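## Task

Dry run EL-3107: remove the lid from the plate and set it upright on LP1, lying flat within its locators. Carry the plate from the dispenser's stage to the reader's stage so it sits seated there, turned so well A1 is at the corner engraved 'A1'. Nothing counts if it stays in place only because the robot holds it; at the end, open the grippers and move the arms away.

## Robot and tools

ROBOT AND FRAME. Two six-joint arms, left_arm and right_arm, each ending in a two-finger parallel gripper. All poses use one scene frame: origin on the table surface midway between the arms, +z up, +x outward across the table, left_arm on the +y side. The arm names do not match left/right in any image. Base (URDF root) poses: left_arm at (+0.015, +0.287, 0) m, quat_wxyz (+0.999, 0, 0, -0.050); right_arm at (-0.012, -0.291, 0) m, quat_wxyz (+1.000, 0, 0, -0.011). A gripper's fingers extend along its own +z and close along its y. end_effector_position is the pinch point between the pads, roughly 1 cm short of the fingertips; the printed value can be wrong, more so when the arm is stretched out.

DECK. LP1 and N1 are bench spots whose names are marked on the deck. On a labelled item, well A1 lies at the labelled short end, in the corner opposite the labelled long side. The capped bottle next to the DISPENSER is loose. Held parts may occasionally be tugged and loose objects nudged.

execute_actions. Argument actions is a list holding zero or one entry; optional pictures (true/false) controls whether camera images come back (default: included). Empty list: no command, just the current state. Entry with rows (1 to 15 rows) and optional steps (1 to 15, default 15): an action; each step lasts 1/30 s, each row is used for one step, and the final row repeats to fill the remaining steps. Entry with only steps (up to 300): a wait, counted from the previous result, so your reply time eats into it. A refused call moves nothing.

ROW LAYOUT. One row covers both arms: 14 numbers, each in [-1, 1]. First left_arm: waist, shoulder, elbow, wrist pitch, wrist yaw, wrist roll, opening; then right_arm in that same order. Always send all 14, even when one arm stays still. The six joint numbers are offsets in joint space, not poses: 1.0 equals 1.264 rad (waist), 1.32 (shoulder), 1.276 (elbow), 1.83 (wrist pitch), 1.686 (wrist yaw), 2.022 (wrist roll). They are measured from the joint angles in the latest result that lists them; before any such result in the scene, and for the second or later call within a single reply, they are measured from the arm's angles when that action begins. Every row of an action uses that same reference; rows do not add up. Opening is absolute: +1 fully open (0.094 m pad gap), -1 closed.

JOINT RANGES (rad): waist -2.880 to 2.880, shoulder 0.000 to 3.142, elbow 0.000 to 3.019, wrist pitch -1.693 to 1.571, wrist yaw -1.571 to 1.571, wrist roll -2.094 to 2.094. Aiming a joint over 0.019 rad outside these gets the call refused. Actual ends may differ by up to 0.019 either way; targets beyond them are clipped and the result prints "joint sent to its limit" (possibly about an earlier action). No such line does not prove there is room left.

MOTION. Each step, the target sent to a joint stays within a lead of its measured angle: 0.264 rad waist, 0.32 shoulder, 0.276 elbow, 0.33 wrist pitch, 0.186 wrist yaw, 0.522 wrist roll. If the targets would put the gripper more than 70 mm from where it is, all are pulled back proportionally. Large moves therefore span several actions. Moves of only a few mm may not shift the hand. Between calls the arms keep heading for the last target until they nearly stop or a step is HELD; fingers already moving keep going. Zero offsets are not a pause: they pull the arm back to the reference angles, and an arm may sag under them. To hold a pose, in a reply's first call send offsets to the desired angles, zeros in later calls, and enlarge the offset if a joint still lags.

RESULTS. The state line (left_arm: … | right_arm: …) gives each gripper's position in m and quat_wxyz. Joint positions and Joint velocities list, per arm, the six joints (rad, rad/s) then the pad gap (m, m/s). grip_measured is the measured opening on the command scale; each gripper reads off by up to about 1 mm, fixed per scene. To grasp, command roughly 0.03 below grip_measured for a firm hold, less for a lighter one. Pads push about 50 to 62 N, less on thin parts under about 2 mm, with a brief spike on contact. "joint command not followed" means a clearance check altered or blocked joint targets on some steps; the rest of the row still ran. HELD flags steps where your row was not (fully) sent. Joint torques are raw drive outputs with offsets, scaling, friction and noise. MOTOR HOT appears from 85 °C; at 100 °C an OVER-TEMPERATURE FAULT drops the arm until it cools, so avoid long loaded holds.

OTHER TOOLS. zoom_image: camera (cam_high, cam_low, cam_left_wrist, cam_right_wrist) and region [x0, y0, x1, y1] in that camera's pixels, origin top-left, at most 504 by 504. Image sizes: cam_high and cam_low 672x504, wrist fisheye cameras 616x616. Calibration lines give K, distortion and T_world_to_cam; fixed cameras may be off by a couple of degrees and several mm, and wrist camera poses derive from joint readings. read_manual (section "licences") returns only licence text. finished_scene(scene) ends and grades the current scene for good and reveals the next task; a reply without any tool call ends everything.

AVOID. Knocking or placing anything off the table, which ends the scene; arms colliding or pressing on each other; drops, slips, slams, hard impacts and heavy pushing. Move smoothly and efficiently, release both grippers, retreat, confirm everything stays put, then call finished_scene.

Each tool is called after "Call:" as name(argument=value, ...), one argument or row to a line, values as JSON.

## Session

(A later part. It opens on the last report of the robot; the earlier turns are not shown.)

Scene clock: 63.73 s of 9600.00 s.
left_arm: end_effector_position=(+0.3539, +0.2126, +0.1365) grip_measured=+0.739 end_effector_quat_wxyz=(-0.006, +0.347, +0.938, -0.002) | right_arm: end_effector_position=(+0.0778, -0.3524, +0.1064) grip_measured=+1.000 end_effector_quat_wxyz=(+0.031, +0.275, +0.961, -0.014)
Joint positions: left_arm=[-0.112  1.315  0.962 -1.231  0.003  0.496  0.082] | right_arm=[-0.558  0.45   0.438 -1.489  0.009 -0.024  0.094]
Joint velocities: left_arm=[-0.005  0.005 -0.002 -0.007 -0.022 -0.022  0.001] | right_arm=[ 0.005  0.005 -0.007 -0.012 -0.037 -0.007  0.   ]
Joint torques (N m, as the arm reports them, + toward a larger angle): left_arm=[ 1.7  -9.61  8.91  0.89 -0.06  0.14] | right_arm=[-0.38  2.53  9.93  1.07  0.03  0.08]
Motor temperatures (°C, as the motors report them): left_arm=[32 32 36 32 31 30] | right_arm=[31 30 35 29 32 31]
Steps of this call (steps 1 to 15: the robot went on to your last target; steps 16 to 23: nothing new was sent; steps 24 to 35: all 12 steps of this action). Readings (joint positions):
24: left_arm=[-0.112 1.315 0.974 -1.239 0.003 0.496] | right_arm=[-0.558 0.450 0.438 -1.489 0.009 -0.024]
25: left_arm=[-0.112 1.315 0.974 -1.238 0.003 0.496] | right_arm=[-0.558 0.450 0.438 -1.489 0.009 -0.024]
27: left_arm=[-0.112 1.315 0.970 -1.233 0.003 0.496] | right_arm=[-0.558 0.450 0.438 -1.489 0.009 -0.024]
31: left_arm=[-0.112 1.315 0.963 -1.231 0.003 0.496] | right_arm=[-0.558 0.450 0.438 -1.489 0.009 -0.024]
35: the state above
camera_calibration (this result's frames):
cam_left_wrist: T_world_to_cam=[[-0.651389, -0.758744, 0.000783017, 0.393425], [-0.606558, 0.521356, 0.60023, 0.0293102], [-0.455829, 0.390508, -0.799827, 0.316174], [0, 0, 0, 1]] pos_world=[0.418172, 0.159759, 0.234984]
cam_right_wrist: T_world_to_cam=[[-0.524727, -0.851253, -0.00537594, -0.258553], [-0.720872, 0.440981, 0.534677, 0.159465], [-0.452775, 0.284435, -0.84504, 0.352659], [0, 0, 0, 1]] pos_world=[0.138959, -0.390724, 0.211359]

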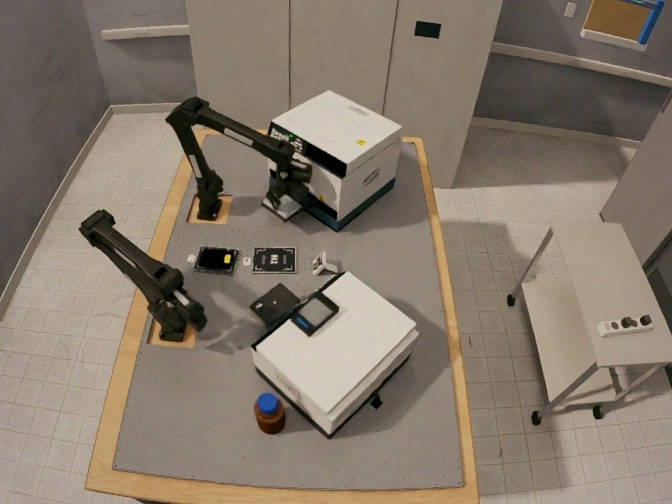

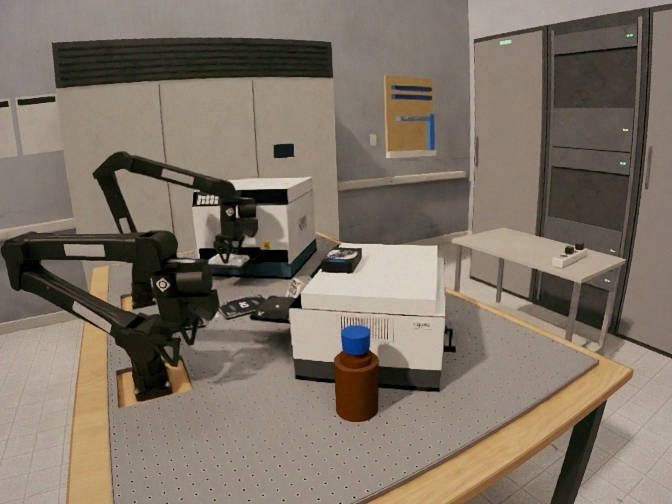

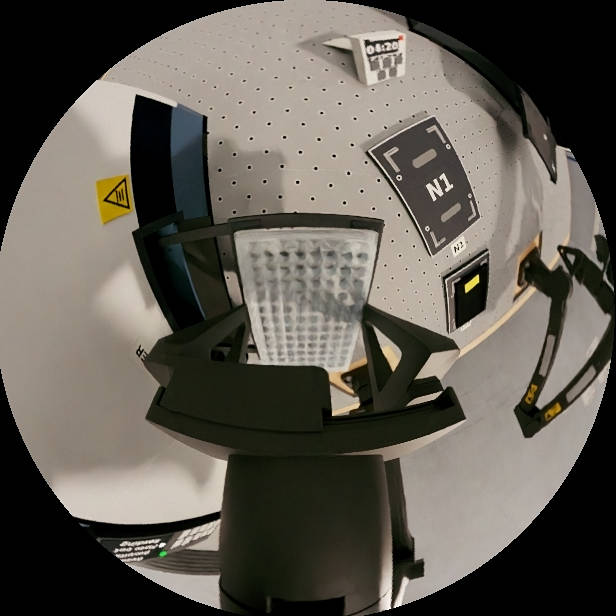

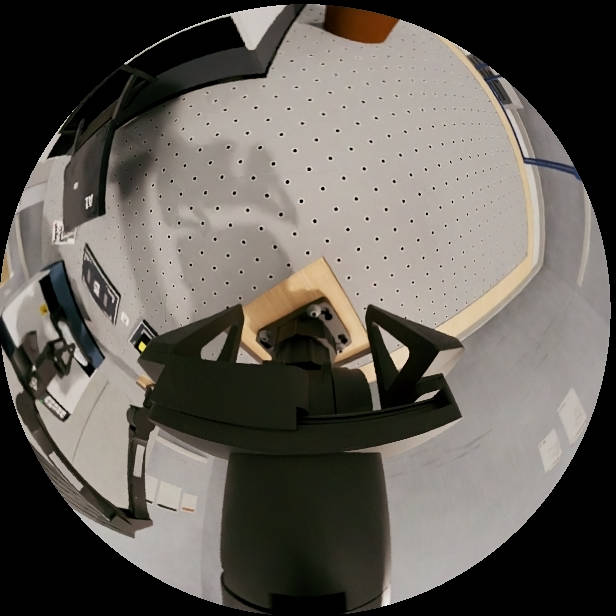

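Good; ~2 mm more with slight forward.

Call:
execute_actions(
  actions=[
    {"rows":[[0,0,-0.004,0.012,0,0,0.7,0,0,0,0,0,0,1],[0,0,-0.007,0.016,0,0,0.7,0,0,0,0,0,0,1]],"steps":12},
  ],
)

Call:
zoom_image(
  camera="cam_left_wrist",
  region=[180,160,440,370],
)

Scene clock: 65.00 s of 9600.00 s.
left_arm: end_effector_position=(+0.3549, +0.2124, +0.1346) grip_measured=+0.739 end_effector_quat_wxyz=(-0.002, +0.347, +0.938, -0.002) | right_arm: end_effector_position=(+0.0778, -0.3524, +0.1064) grip_measured=+1.000 end_effector_quat_wxyz=(+0.031, +0.275, +0.961, -0.014)
Joint positions: left_arm=[-0.112  1.315  0.957 -1.219  0.003  0.496  0.082] | right_arm=[-0.558  0.45   0.438 -1.489  0.009 -0.024  0.094]
Joint velocities: left_arm=[ 0.005 -0.005  0.002 -0.002  0.022  0.051 -0.   ] | right_arm=[-0.015 -0.005  0.002 -0.012  0.051  0.007  0.   ]
Joint torques (N m, as the arm reports them, + toward a larger angle): left_arm=[ 1.74 -9.36  8.85  0.7  -0.11  0.06] | right_arm=[-0.41  2.51  9.93  1.07  0.03  0.08]
Motor temperatures (°C, as the motors report them): left_arm=[32 32 36 32 31 30] | right_arm=[31 30 35 29 32 31]
Steps of this call (steps 1 to 15: the robot went on to your last target; steps 16 to 26: nothing new was sent; steps 27 to 38: all 12 steps of this action). Readings (joint positions):
27: left_arm=[-0.112 1.315 0.962 -1.230 0.003 0.496] | right_arm=[-0.558 0.450 0.438 -1.489 0.009 -0.024]
28: left_arm=[-0.112 1.315 0.962 -1.227 0.003 0.496] | right_arm=[-0.558 0.450 0.438 -1.489 0.009 -0.024]
30: left_arm=[-0.112 1.315 0.960 -1.221 0.003 0.496] | right_arm=[-0.558 0.450 0.438 -1.489 0.009 -0.024]
34: left_arm=[-0.112 1.315 0.957 -1.219 0.003 0.496] | right_arm=[-0.558 0.450 0.438 -1.489 0.009 -0.024]
38: the state above
camera_calibration (this result's frames):
cam_left_wrist: T_world_to_cam=[[-0.651382, -0.758745, -0.0026729, 0.394401], [-0.610793, 0.522269, 0.59512, 0.03322], [-0.450148, 0.389283, -0.803633, 0.313953], [0, 0, 0, 1]] pos_world=[0.418522, 0.159684, 0.233587]
cam_right_wrist: T_world_to_cam=[[-0.524727, -0.851253, -0.00537594, -0.258553], [-0.720872, 0.440981, 0.534677, 0.159465], [-0.452775, 0.284435, -0.84504, 0.352659], [0, 0, 0, 1]] pos_world=[0.138959, -0.390724, 0.211359]

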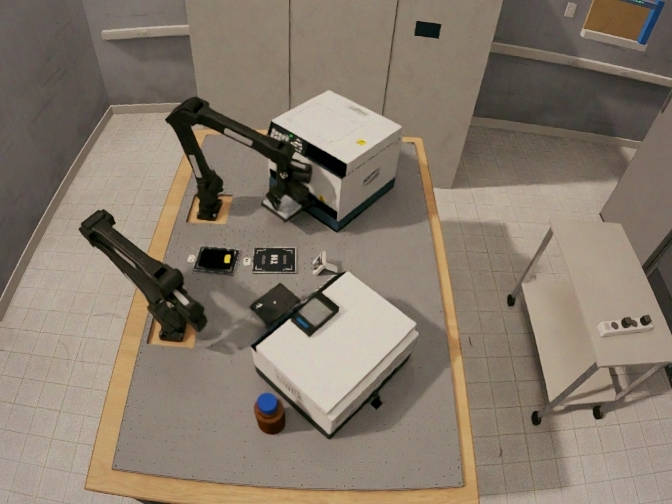

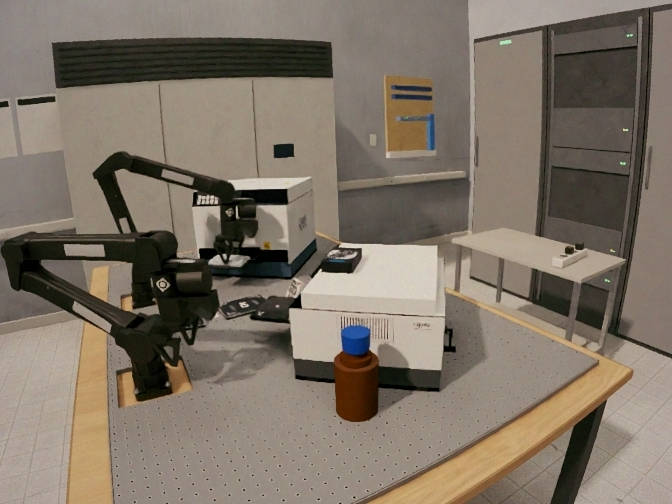

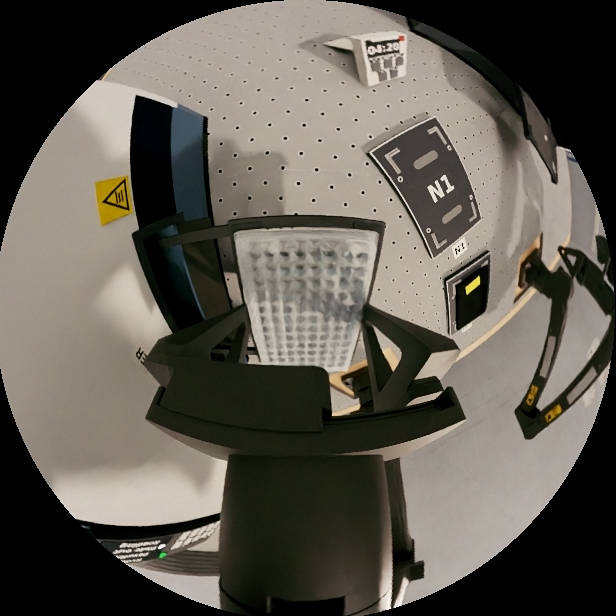

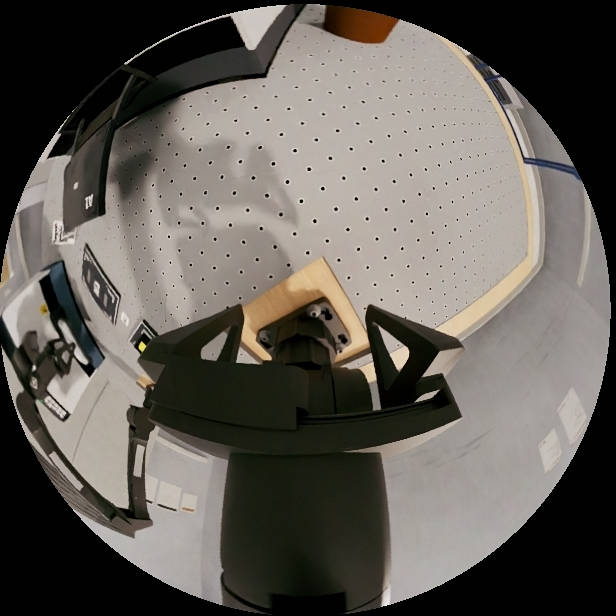

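Region (180, 160, 440, 370) of cam_left_wrist's 616x616 image, scaled by 1.938, with more detail than that image has; it fills the top 407 rows of this view, and the rest is white.

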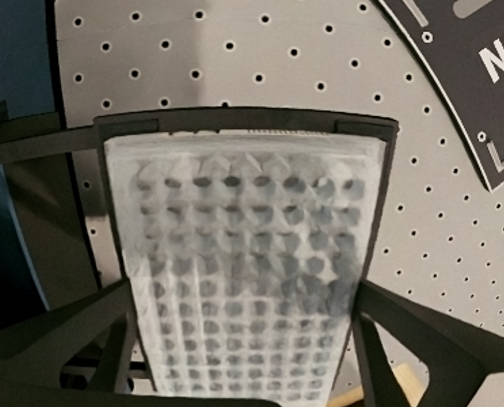

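Small elbow drop corrects the rest.

Call:
execute_actions(
  actions=[
    {"rows":[[0,0,-0.006,0,0,0,0.7,0,0,0,0,0,0,1]],"steps":10},
  ],
)

Call:
zoom_image(
  camera="cam_left_wrist",
  region=[180,160,440,370],
)

Call:
execute_actions(
  actions=[
    {"rows":[[0,0,0,0,0,0,0.75,0,0,0,0,0,0,1],[0,0,0,0,0,0,0.8,0,0,0,0,0,0,1],[0,0,0,0,0,0,0.9,0,0,0,0,0,0,1],[0,0,0,0,0,0,1,0,0,0,0,0,0,1]],"steps":9},
  ],
  pictures=false,
)

Call:
execute_actions(
  actions=[
    {"rows":[[0,-0.01,0.03,-0.01,0,0,1,0,0,0,0,0,0,1],[0,-0.02,0.05,-0.025,0,0,1,0,0,0,0,0,0,1],[0,-0.03,0.065,-0.04,0,0,1,0,0,0,0,0,0,1],[0,-0.04,0.08,-0.055,0,0,1,0,0,0,0,0,0,1],[0,-0.05,0.095,-0.07,0,0,1,0,0,0,0,0,0,1],[0,-0.06,0.11,-0.085,0,0,1,0,0,0,0,0,0,1],[0,-0.07,0.12,-0.11,0,0,1,0,0,0,0,0,0,1]]},
  ],
)

Call:
zoom_image(
  camera="cam_left_wrist",
  region=[200,170,420,370],
)

Scene clock: 66.90 s of 9600.00 s.
left_arm: end_effector_position=(+0.3549, +0.2124, +0.1346) grip_measured=+0.739 end_effector_quat_wxyz=(-0.002, +0.347, +0.938, -0.002) | right_arm: end_effector_position=(+0.0778, -0.3524, +0.1064) grip_measured=+1.000 end_effector_quat_wxyz=(+0.031, +0.275, +0.961, -0.014)
Joint positions: left_arm=[-0.112  1.315  0.957 -1.219  0.003  0.496  0.082] | right_arm=[-0.558  0.45   0.438 -1.489  0.009 -0.024  0.094]
Joint velocities: left_arm=[-0.005 -0.015 -0.017 -0.007 -0.022  0.007 -0.   ] | right_arm=[ 0.005  0.005 -0.007 -0.012 -0.037  0.037  0.   ]
Joint torques (N m, as the arm reports them, + toward a larger angle): left_arm=[  1.15 -10.42   8.64   0.23  -0.14   0.05] | right_arm=[-0.38  2.49  9.92  1.07  0.03  0.08]
Motor temperatures (°C, as the motors report them): left_arm=[32 32 36 32 31 30] | right_arm=[31 30 35 29 32 31]
Steps of this call (steps 1 to 15: the robot went on to your last target; steps 16 to 47: nothing new was sent; steps 48 to 57: all 10 steps of this action). Readings (joint positions):
48: left_arm=[-0.112 1.315 0.957 -1.219 0.003 0.496] | right_arm=[-0.558 0.450 0.438 -1.489 0.009 -0.024]
49: left_arm=[-0.112 1.315 0.957 -1.219 0.003 0.496] | right_arm=[-0.558 0.450 0.438 -1.489 0.009 -0.024]
51: left_arm=[-0.112 1.315 0.957 -1.219 0.003 0.496] | right_arm=[-0.558 0.450 0.438 -1.489 0.009 -0.024]
55: left_arm=[-0.112 1.315 0.957 -1.219 0.003 0.496] | right_arm=[-0.558 0.450 0.438 -1.489 0.009 -0.024]
57: the state above
camera_calibration (this result's frames):
cam_left_wrist: T_world_to_cam=[[-0.651382, -0.758745, -0.0026729, 0.394401], [-0.610793, 0.522269, 0.59512, 0.03322], [-0.450148, 0.389283, -0.803633, 0.313953], [0, 0, 0, 1]] pos_world=[0.418522, 0.159684, 0.233587]
cam_right_wrist: T_world_to_cam=[[-0.524727, -0.851253, -0.00537594, -0.258553], [-0.720872, 0.440981, 0.534677, 0.159465], [-0.452775, 0.284435, -0.84504, 0.352659], [0, 0, 0, 1]] pos_world=[0.138959, -0.390724, 0.211359]

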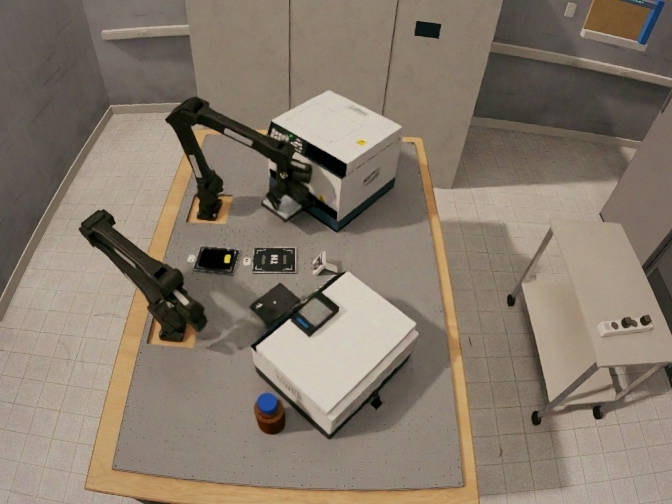

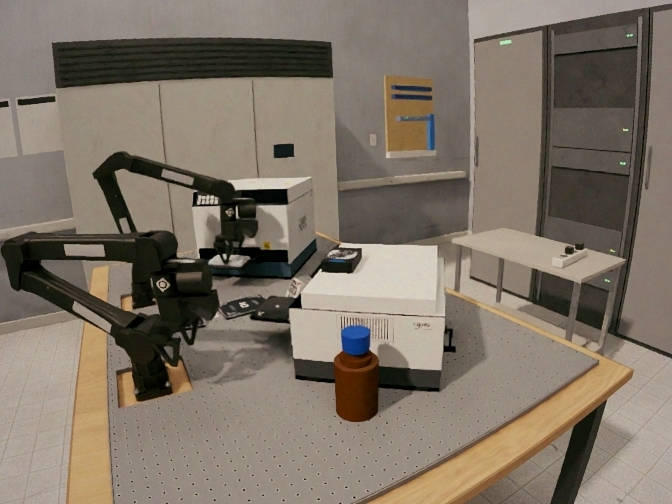

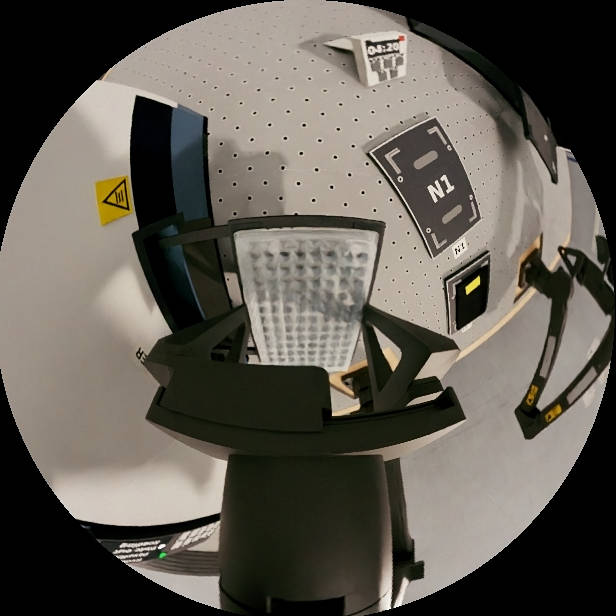

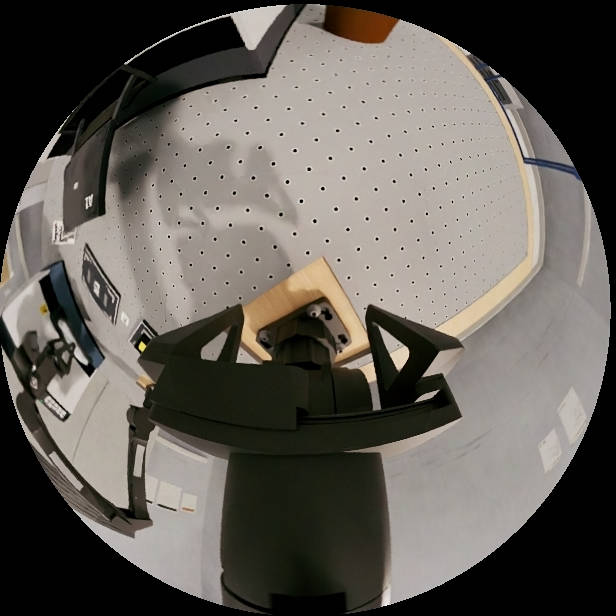

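Region (180, 160, 440, 370) of cam_left_wrist's 616x616 image, scaled by 1.938, with more detail than that image has; it fills the top 407 rows of this view, and the rest is white.

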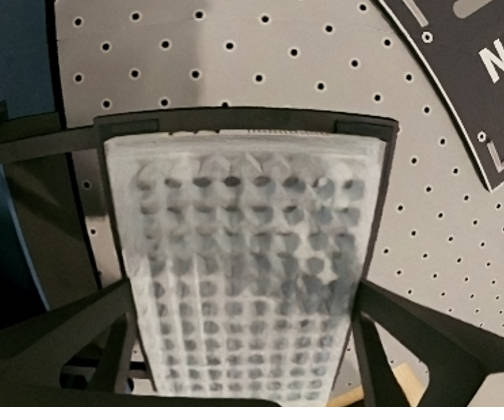

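Scene clock: 67.20 s of 9600.00 s.
left_arm: end_effector_position=(+0.3549, +0.2124, +0.1346) grip_measured=+1.000 end_effector_quat_wxyz=(-0.002, +0.347, +0.938, -0.002) | right_arm: end_effector_position=(+0.0778, -0.3524, +0.1064) grip_measured=+1.000 end_effector_quat_wxyz=(+0.031, +0.275, +0.961, -0.014)
Joint positions: left_arm=[-0.112  1.315  0.957 -1.219  0.003  0.496  0.094] | right_arm=[-0.558  0.45   0.438 -1.489  0.009 -0.024  0.094]
Joint velocities: left_arm=[-0.015  0.015 -0.022 -0.022  0.007  0.081  0.   ] | right_arm=[-0.005  0.005 -0.007 -0.012 -0.022  0.007  0.   ]
Joint torques (N m, as the arm reports them, + toward a larger angle): left_arm=[ 1.45 -9.71  9.26  0.29 -0.06 -0.01] | right_arm=[-0.39  2.49  9.93  1.06  0.03  0.08]
Motor temperatures (°C, as the motors report them): left_arm=[32 31 36 32 31 30] | right_arm=[31 30 35 29 32 31]
Steps of this call (steps 1 to 9: all 9 steps of this action). Readings (joint positions):
1: left_arm=[-0.112 1.315 0.957 -1.219 0.003 0.496] | right_arm=[-0.558 0.450 0.438 -1.489 0.009 -0.024]
2: left_arm=[-0.112 1.315 0.957 -1.219 0.003 0.496] | right_arm=[-0.558 0.450 0.438 -1.489 0.009 -0.024]
4: left_arm=[-0.112 1.315 0.957 -1.219 0.003 0.496] | right_arm=[-0.558 0.450 0.438 -1.489 0.009 -0.024]
8: left_arm=[-0.112 1.315 0.957 -1.219 0.003 0.496] | right_arm=[-0.558 0.450 0.438 -1.489 0.009 -0.024]
9: the state above

Scene clock: 67.70 s of 9600.00 s.
left_arm: end_effector_position=(+0.3457, +0.2144, +0.2115) grip_measured=+1.000 end_effector_quat_wxyz=(+0.015, +0.347, +0.938, +0.001) | right_arm: end_effector_position=(+0.0778, -0.3524, +0.1064) grip_measured=+1.000 end_effector_quat_wxyz=(+0.031, +0.275, +0.961, -0.014)
Joint positions: left_arm=[-0.112  1.213  1.077 -1.404  0.003  0.496  0.094] | right_arm=[-0.558  0.45   0.438 -1.489  0.009 -0.024  0.094]
Joint velocities: left_arm=[-0.015 -0.005 -0.017 -0.032 -0.007 -0.066  0.   ] | right_arm=[ 0.005  0.005 -0.007 -0.007  0.066 -0.037  0.   ]
Joint torques (N m, as the arm reports them, + toward a larger angle): left_arm=[ 0.94 -7.45 12.43 -0.19 -0.12  0.  ] | right_arm=[-0.4   2.48  9.92  1.06  0.03  0.08]
Motor temperatures (°C, as the motors report them): left_arm=[32 31 36 32 31 30] | right_arm=[31 30 35 29 32 31]
Steps of this call (steps 1 to 15: all 15 steps of this action). Readings (joint positions):
1: left_arm=[-0.112 1.315 0.957 -1.219 0.003 0.496] | right_arm=[-0.558 0.450 0.438 -1.489 0.009 -0.024]
2: left_arm=[-0.112 1.315 0.959 -1.225 0.003 0.496] | right_arm=[-0.558 0.450 0.438 -1.489 0.009 -0.024]
4: left_arm=[-0.112 1.312 0.970 -1.260 0.003 0.496] | right_arm=[-0.558 0.450 0.438 -1.489 0.009 -0.024]
8: left_arm=[-0.112 1.279 1.030 -1.364 0.003 0.496] | right_arm=[-0.558 0.450 0.438 -1.489 0.009 -0.024]
15: the state above
camera_calibration (this result's frames):
cam_left_wrist: T_world_to_cam=[[-0.650996, -0.758828, -0.0195833, 0.393597], [-0.630992, 0.526625, 0.569662, -0.0077153], [-0.421963, 0.383205, -0.821646, 0.366191], [0, 0, 0, 1]] pos_world=[0.405881, 0.16241, 0.312982]
cam_right_wrist: T_world_to_cam=[[-0.524727, -0.851253, -0.00537594, -0.258553], [-0.720872, 0.440981, 0.534677, 0.159465], [-0.452775, 0.284435, -0.84504, 0.352659], [0, 0, 0, 1]] pos_world=[0.138959, -0.390724, 0.211359]

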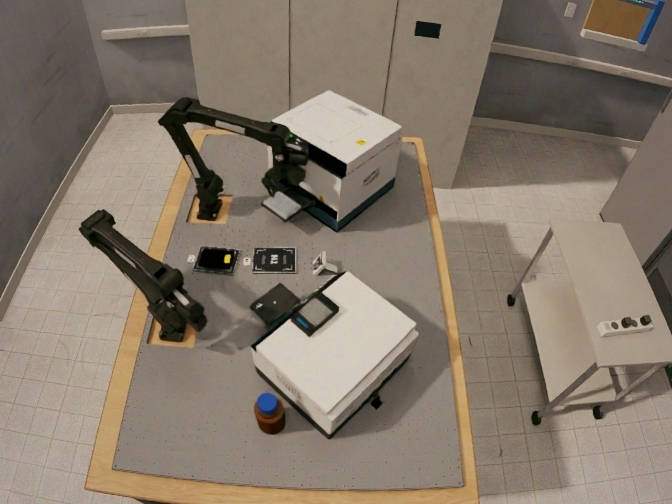

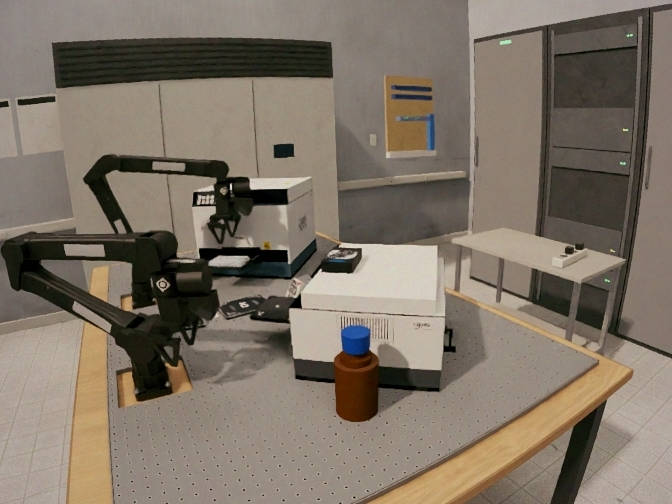

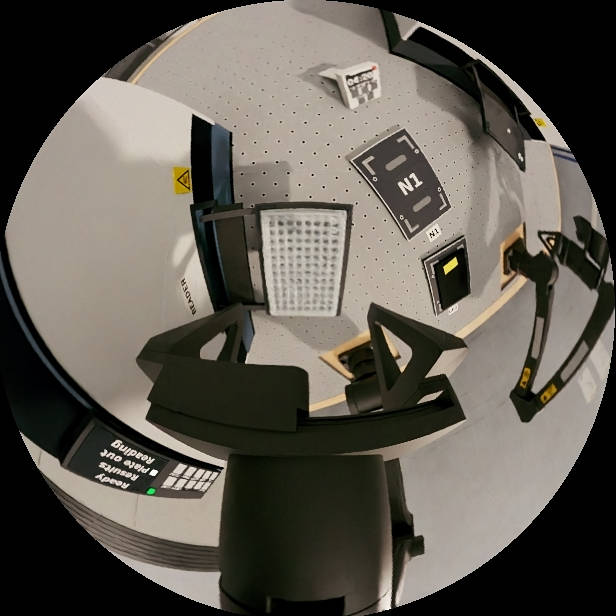

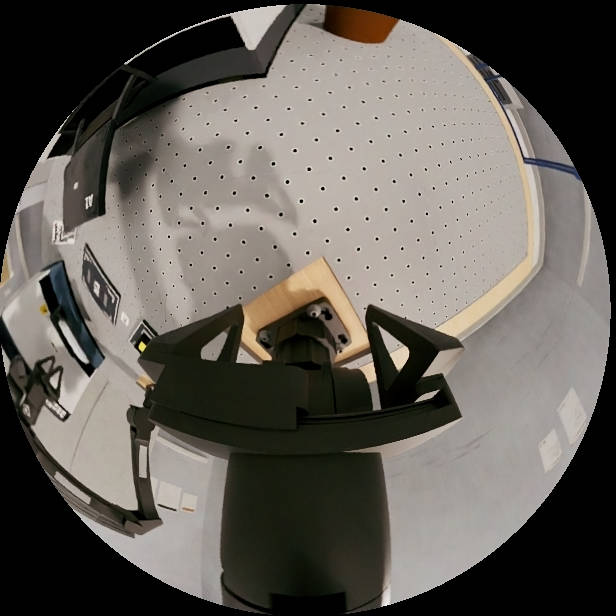

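Region (200, 170, 420, 370) of cam_left_wrist's 616x616 image, scaled by 2.291, with more detail than that image has; it fills the top 458 rows of this view, and the rest is white.

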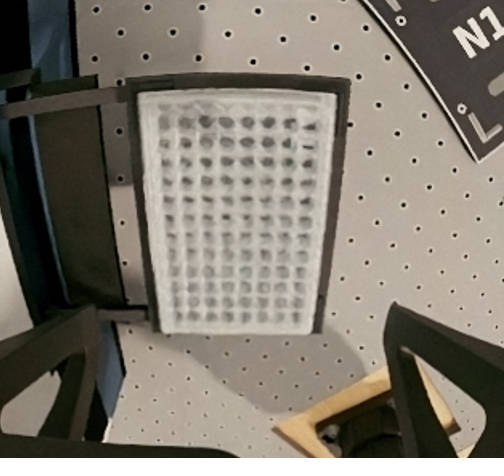

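Not certain it isn't on the front locator; move clear and check.

Call:
execute_actions(
  actions=[
    {"rows":[[-0.03,-0.05,-0.02,0,0,0,1,0,0,0,0,0,0,1],[-0.06,-0.1,-0.05,0,0,0,1,0,0,0,0,0,0,1],[-0.06,-0.15,-0.09,0,0,0,1,0,0,0,0,0,0,1],[-0.06,-0.2,-0.13,0,0,0,1,0,0,0,0,0,0,1],[-0.06,-0.25,-0.17,0,0,0,1,0,0,0,0,0,0,1],[-0.06,-0.3,-0.22,0,0,-0.2,1,0,0,0,0,0,0,1]]},
  ],
)

Call:
zoom_image(
  camera="cam_high",
  region=[250,175,330,235],
)

Call:
zoom_image(
  camera="cam_low",
  region=[195,240,275,285],
)

Scene clock: 69.13 s of 9600.00 s.
left_arm: end_effector_position=(+0.2308, +0.2225, +0.2048) grip_measured=+1.000 end_effector_quat_wxyz=(+0.081, +0.213, +0.974, -0.007) | right_arm: end_effector_position=(+0.0778, -0.3524, +0.1064) grip_measured=+1.000 end_effector_quat_wxyz=(+0.031, +0.275, +0.961, -0.014)
Joint positions: left_arm=[-0.184  0.79   0.79  -1.408  0.003  0.146  0.094] | right_arm=[-0.558  0.45   0.438 -1.489  0.009 -0.024  0.094]
Joint velocities: left_arm=[-0.015  0.288  0.007 -0.002 -0.066 -0.3    0.   ] | right_arm=[-0.005 -0.015  0.002 -0.027 -0.007 -0.007  0.   ]
Joint torques (N m, as the arm reports them, + toward a larger angle): left_arm=[ 1.38 -3.11 10.86  0.38 -0.1  -0.06] | right_arm=[-0.4   2.5   9.92  1.07  0.03  0.08]
Motor temperatures (°C, as the motors report them): left_arm=[32 31 36 32 31 30] | right_arm=[31 30 35 29 32 31]
Steps of this call (steps 1 to 15: the robot went on to your last target; steps 16 to 28: nothing new was sent; steps 29 to 43: all 15 steps of this action). Readings (joint positions):
29: left_arm=[-0.113 1.211 1.075 -1.406 0.003 0.496] | right_arm=[-0.558 0.450 0.438 -1.489 0.009 -0.024]
30: left_arm=[-0.119 1.200 1.065 -1.405 0.002 0.496] | right_arm=[-0.558 0.450 0.438 -1.489 0.009 -0.024]
32: left_arm=[-0.146 1.135 1.005 -1.401 0.002 0.496] | right_arm=[-0.558 0.450 0.438 -1.489 0.009 -0.024]
36: left_arm=[-0.184 0.867 0.819 -1.403 0.003 0.321] | right_arm=[-0.558 0.450 0.438 -1.489 0.009 -0.024]
43: the state above
camera_calibration (this result's frames):
cam_left_wrist: T_world_to_cam=[[-0.416184, -0.908843, -0.0282171, 0.305752], [-0.814825, 0.358999, 0.455171, 0.0224604], [-0.403549, 0.212427, -0.889957, 0.356807], [0, 0, 0, 1]] pos_world=[0.28954, 0.194022, 0.315947]
cam_right_wrist: T_world_to_cam=[[-0.524727, -0.851253, -0.00537594, -0.258553], [-0.720872, 0.440981, 0.534677, 0.159465], [-0.452775, 0.284435, -0.84504, 0.352659], [0, 0, 0, 1]] pos_world=[0.138959, -0.390724, 0.211359]

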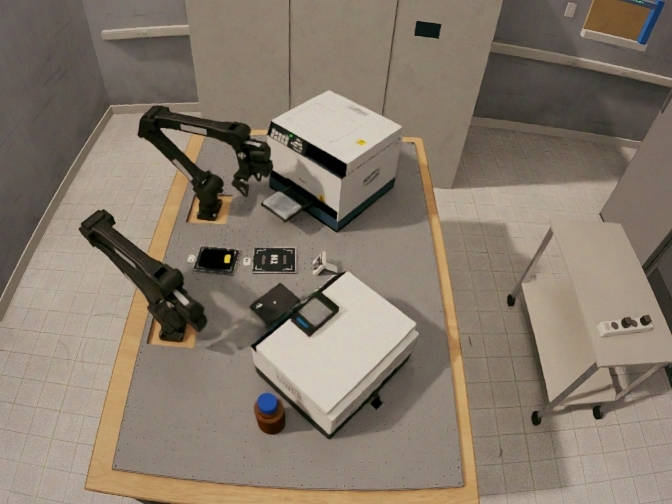

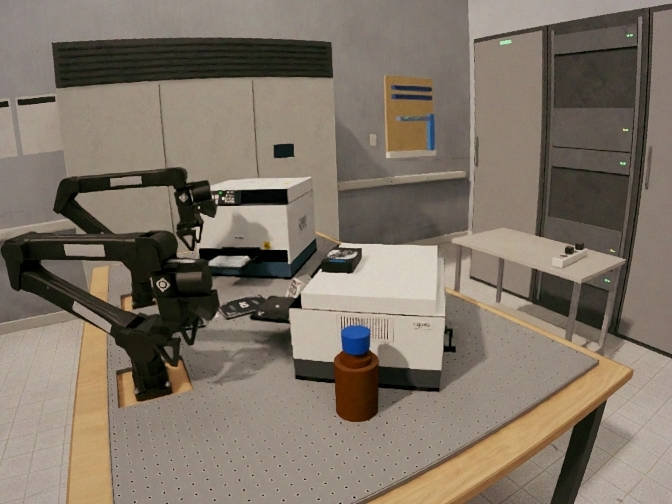

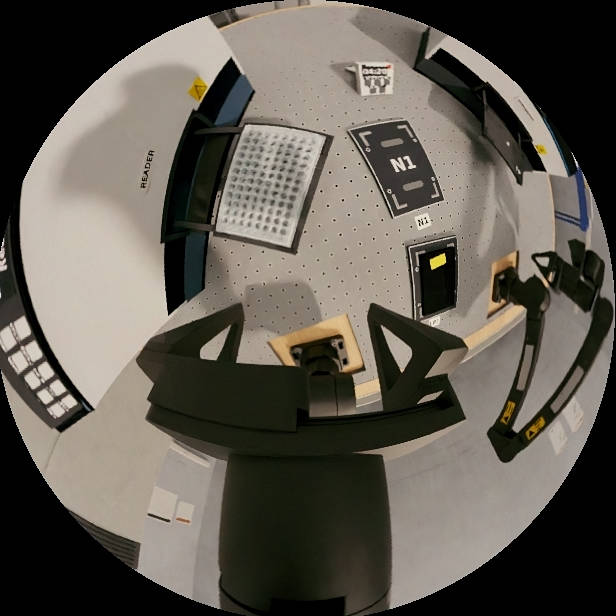

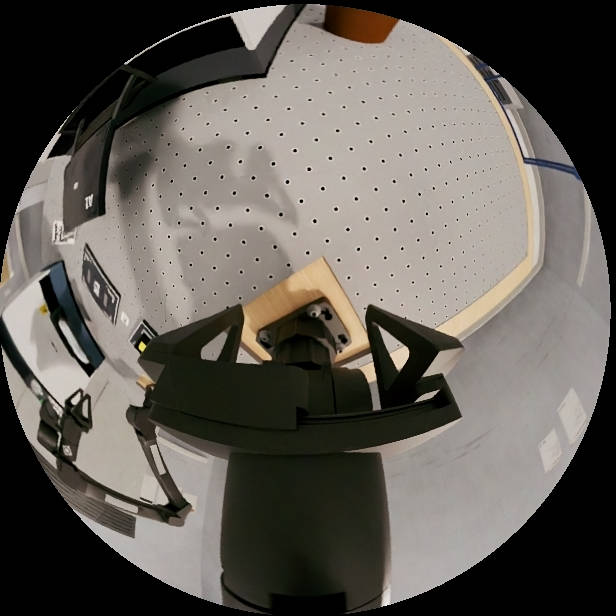

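Region (250, 175, 330, 235) of cam_high's 672x504 image, scaled by 6.300, with more detail than that image has; it fills the top 378 rows of this view, and the rest is white.

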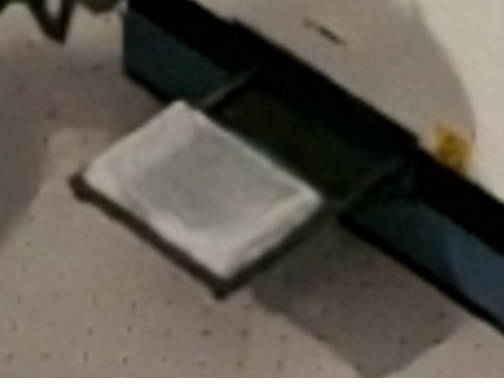

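Region (195, 240, 275, 285) of cam_low's 672x504 image, scaled by 6.300, with more detail than that image has; it fills the top 284 rows of this view, and the rest is white.

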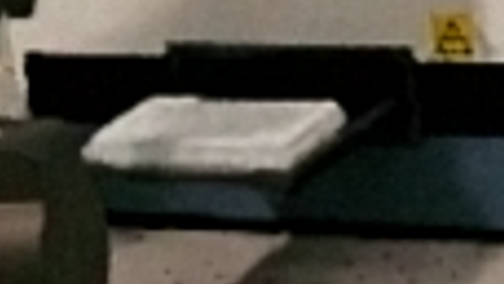

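Call:
zoom_image(
  camera="cam_left_wrist",
  region=[200,110,350,265],
)

Region (200, 110, 350, 265) of cam_left_wrist's 616x616 image, scaled by 3.252, with more detail than that image has; it fills the left 488 columns of this view, and the rest is white.

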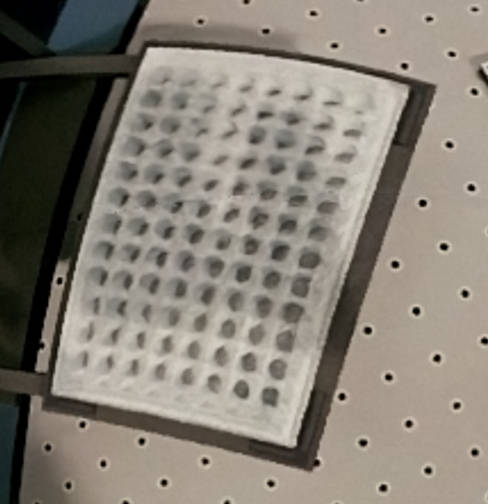

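Call:
finished_scene(
  scene=2,
)

The scene is finished: the task was done.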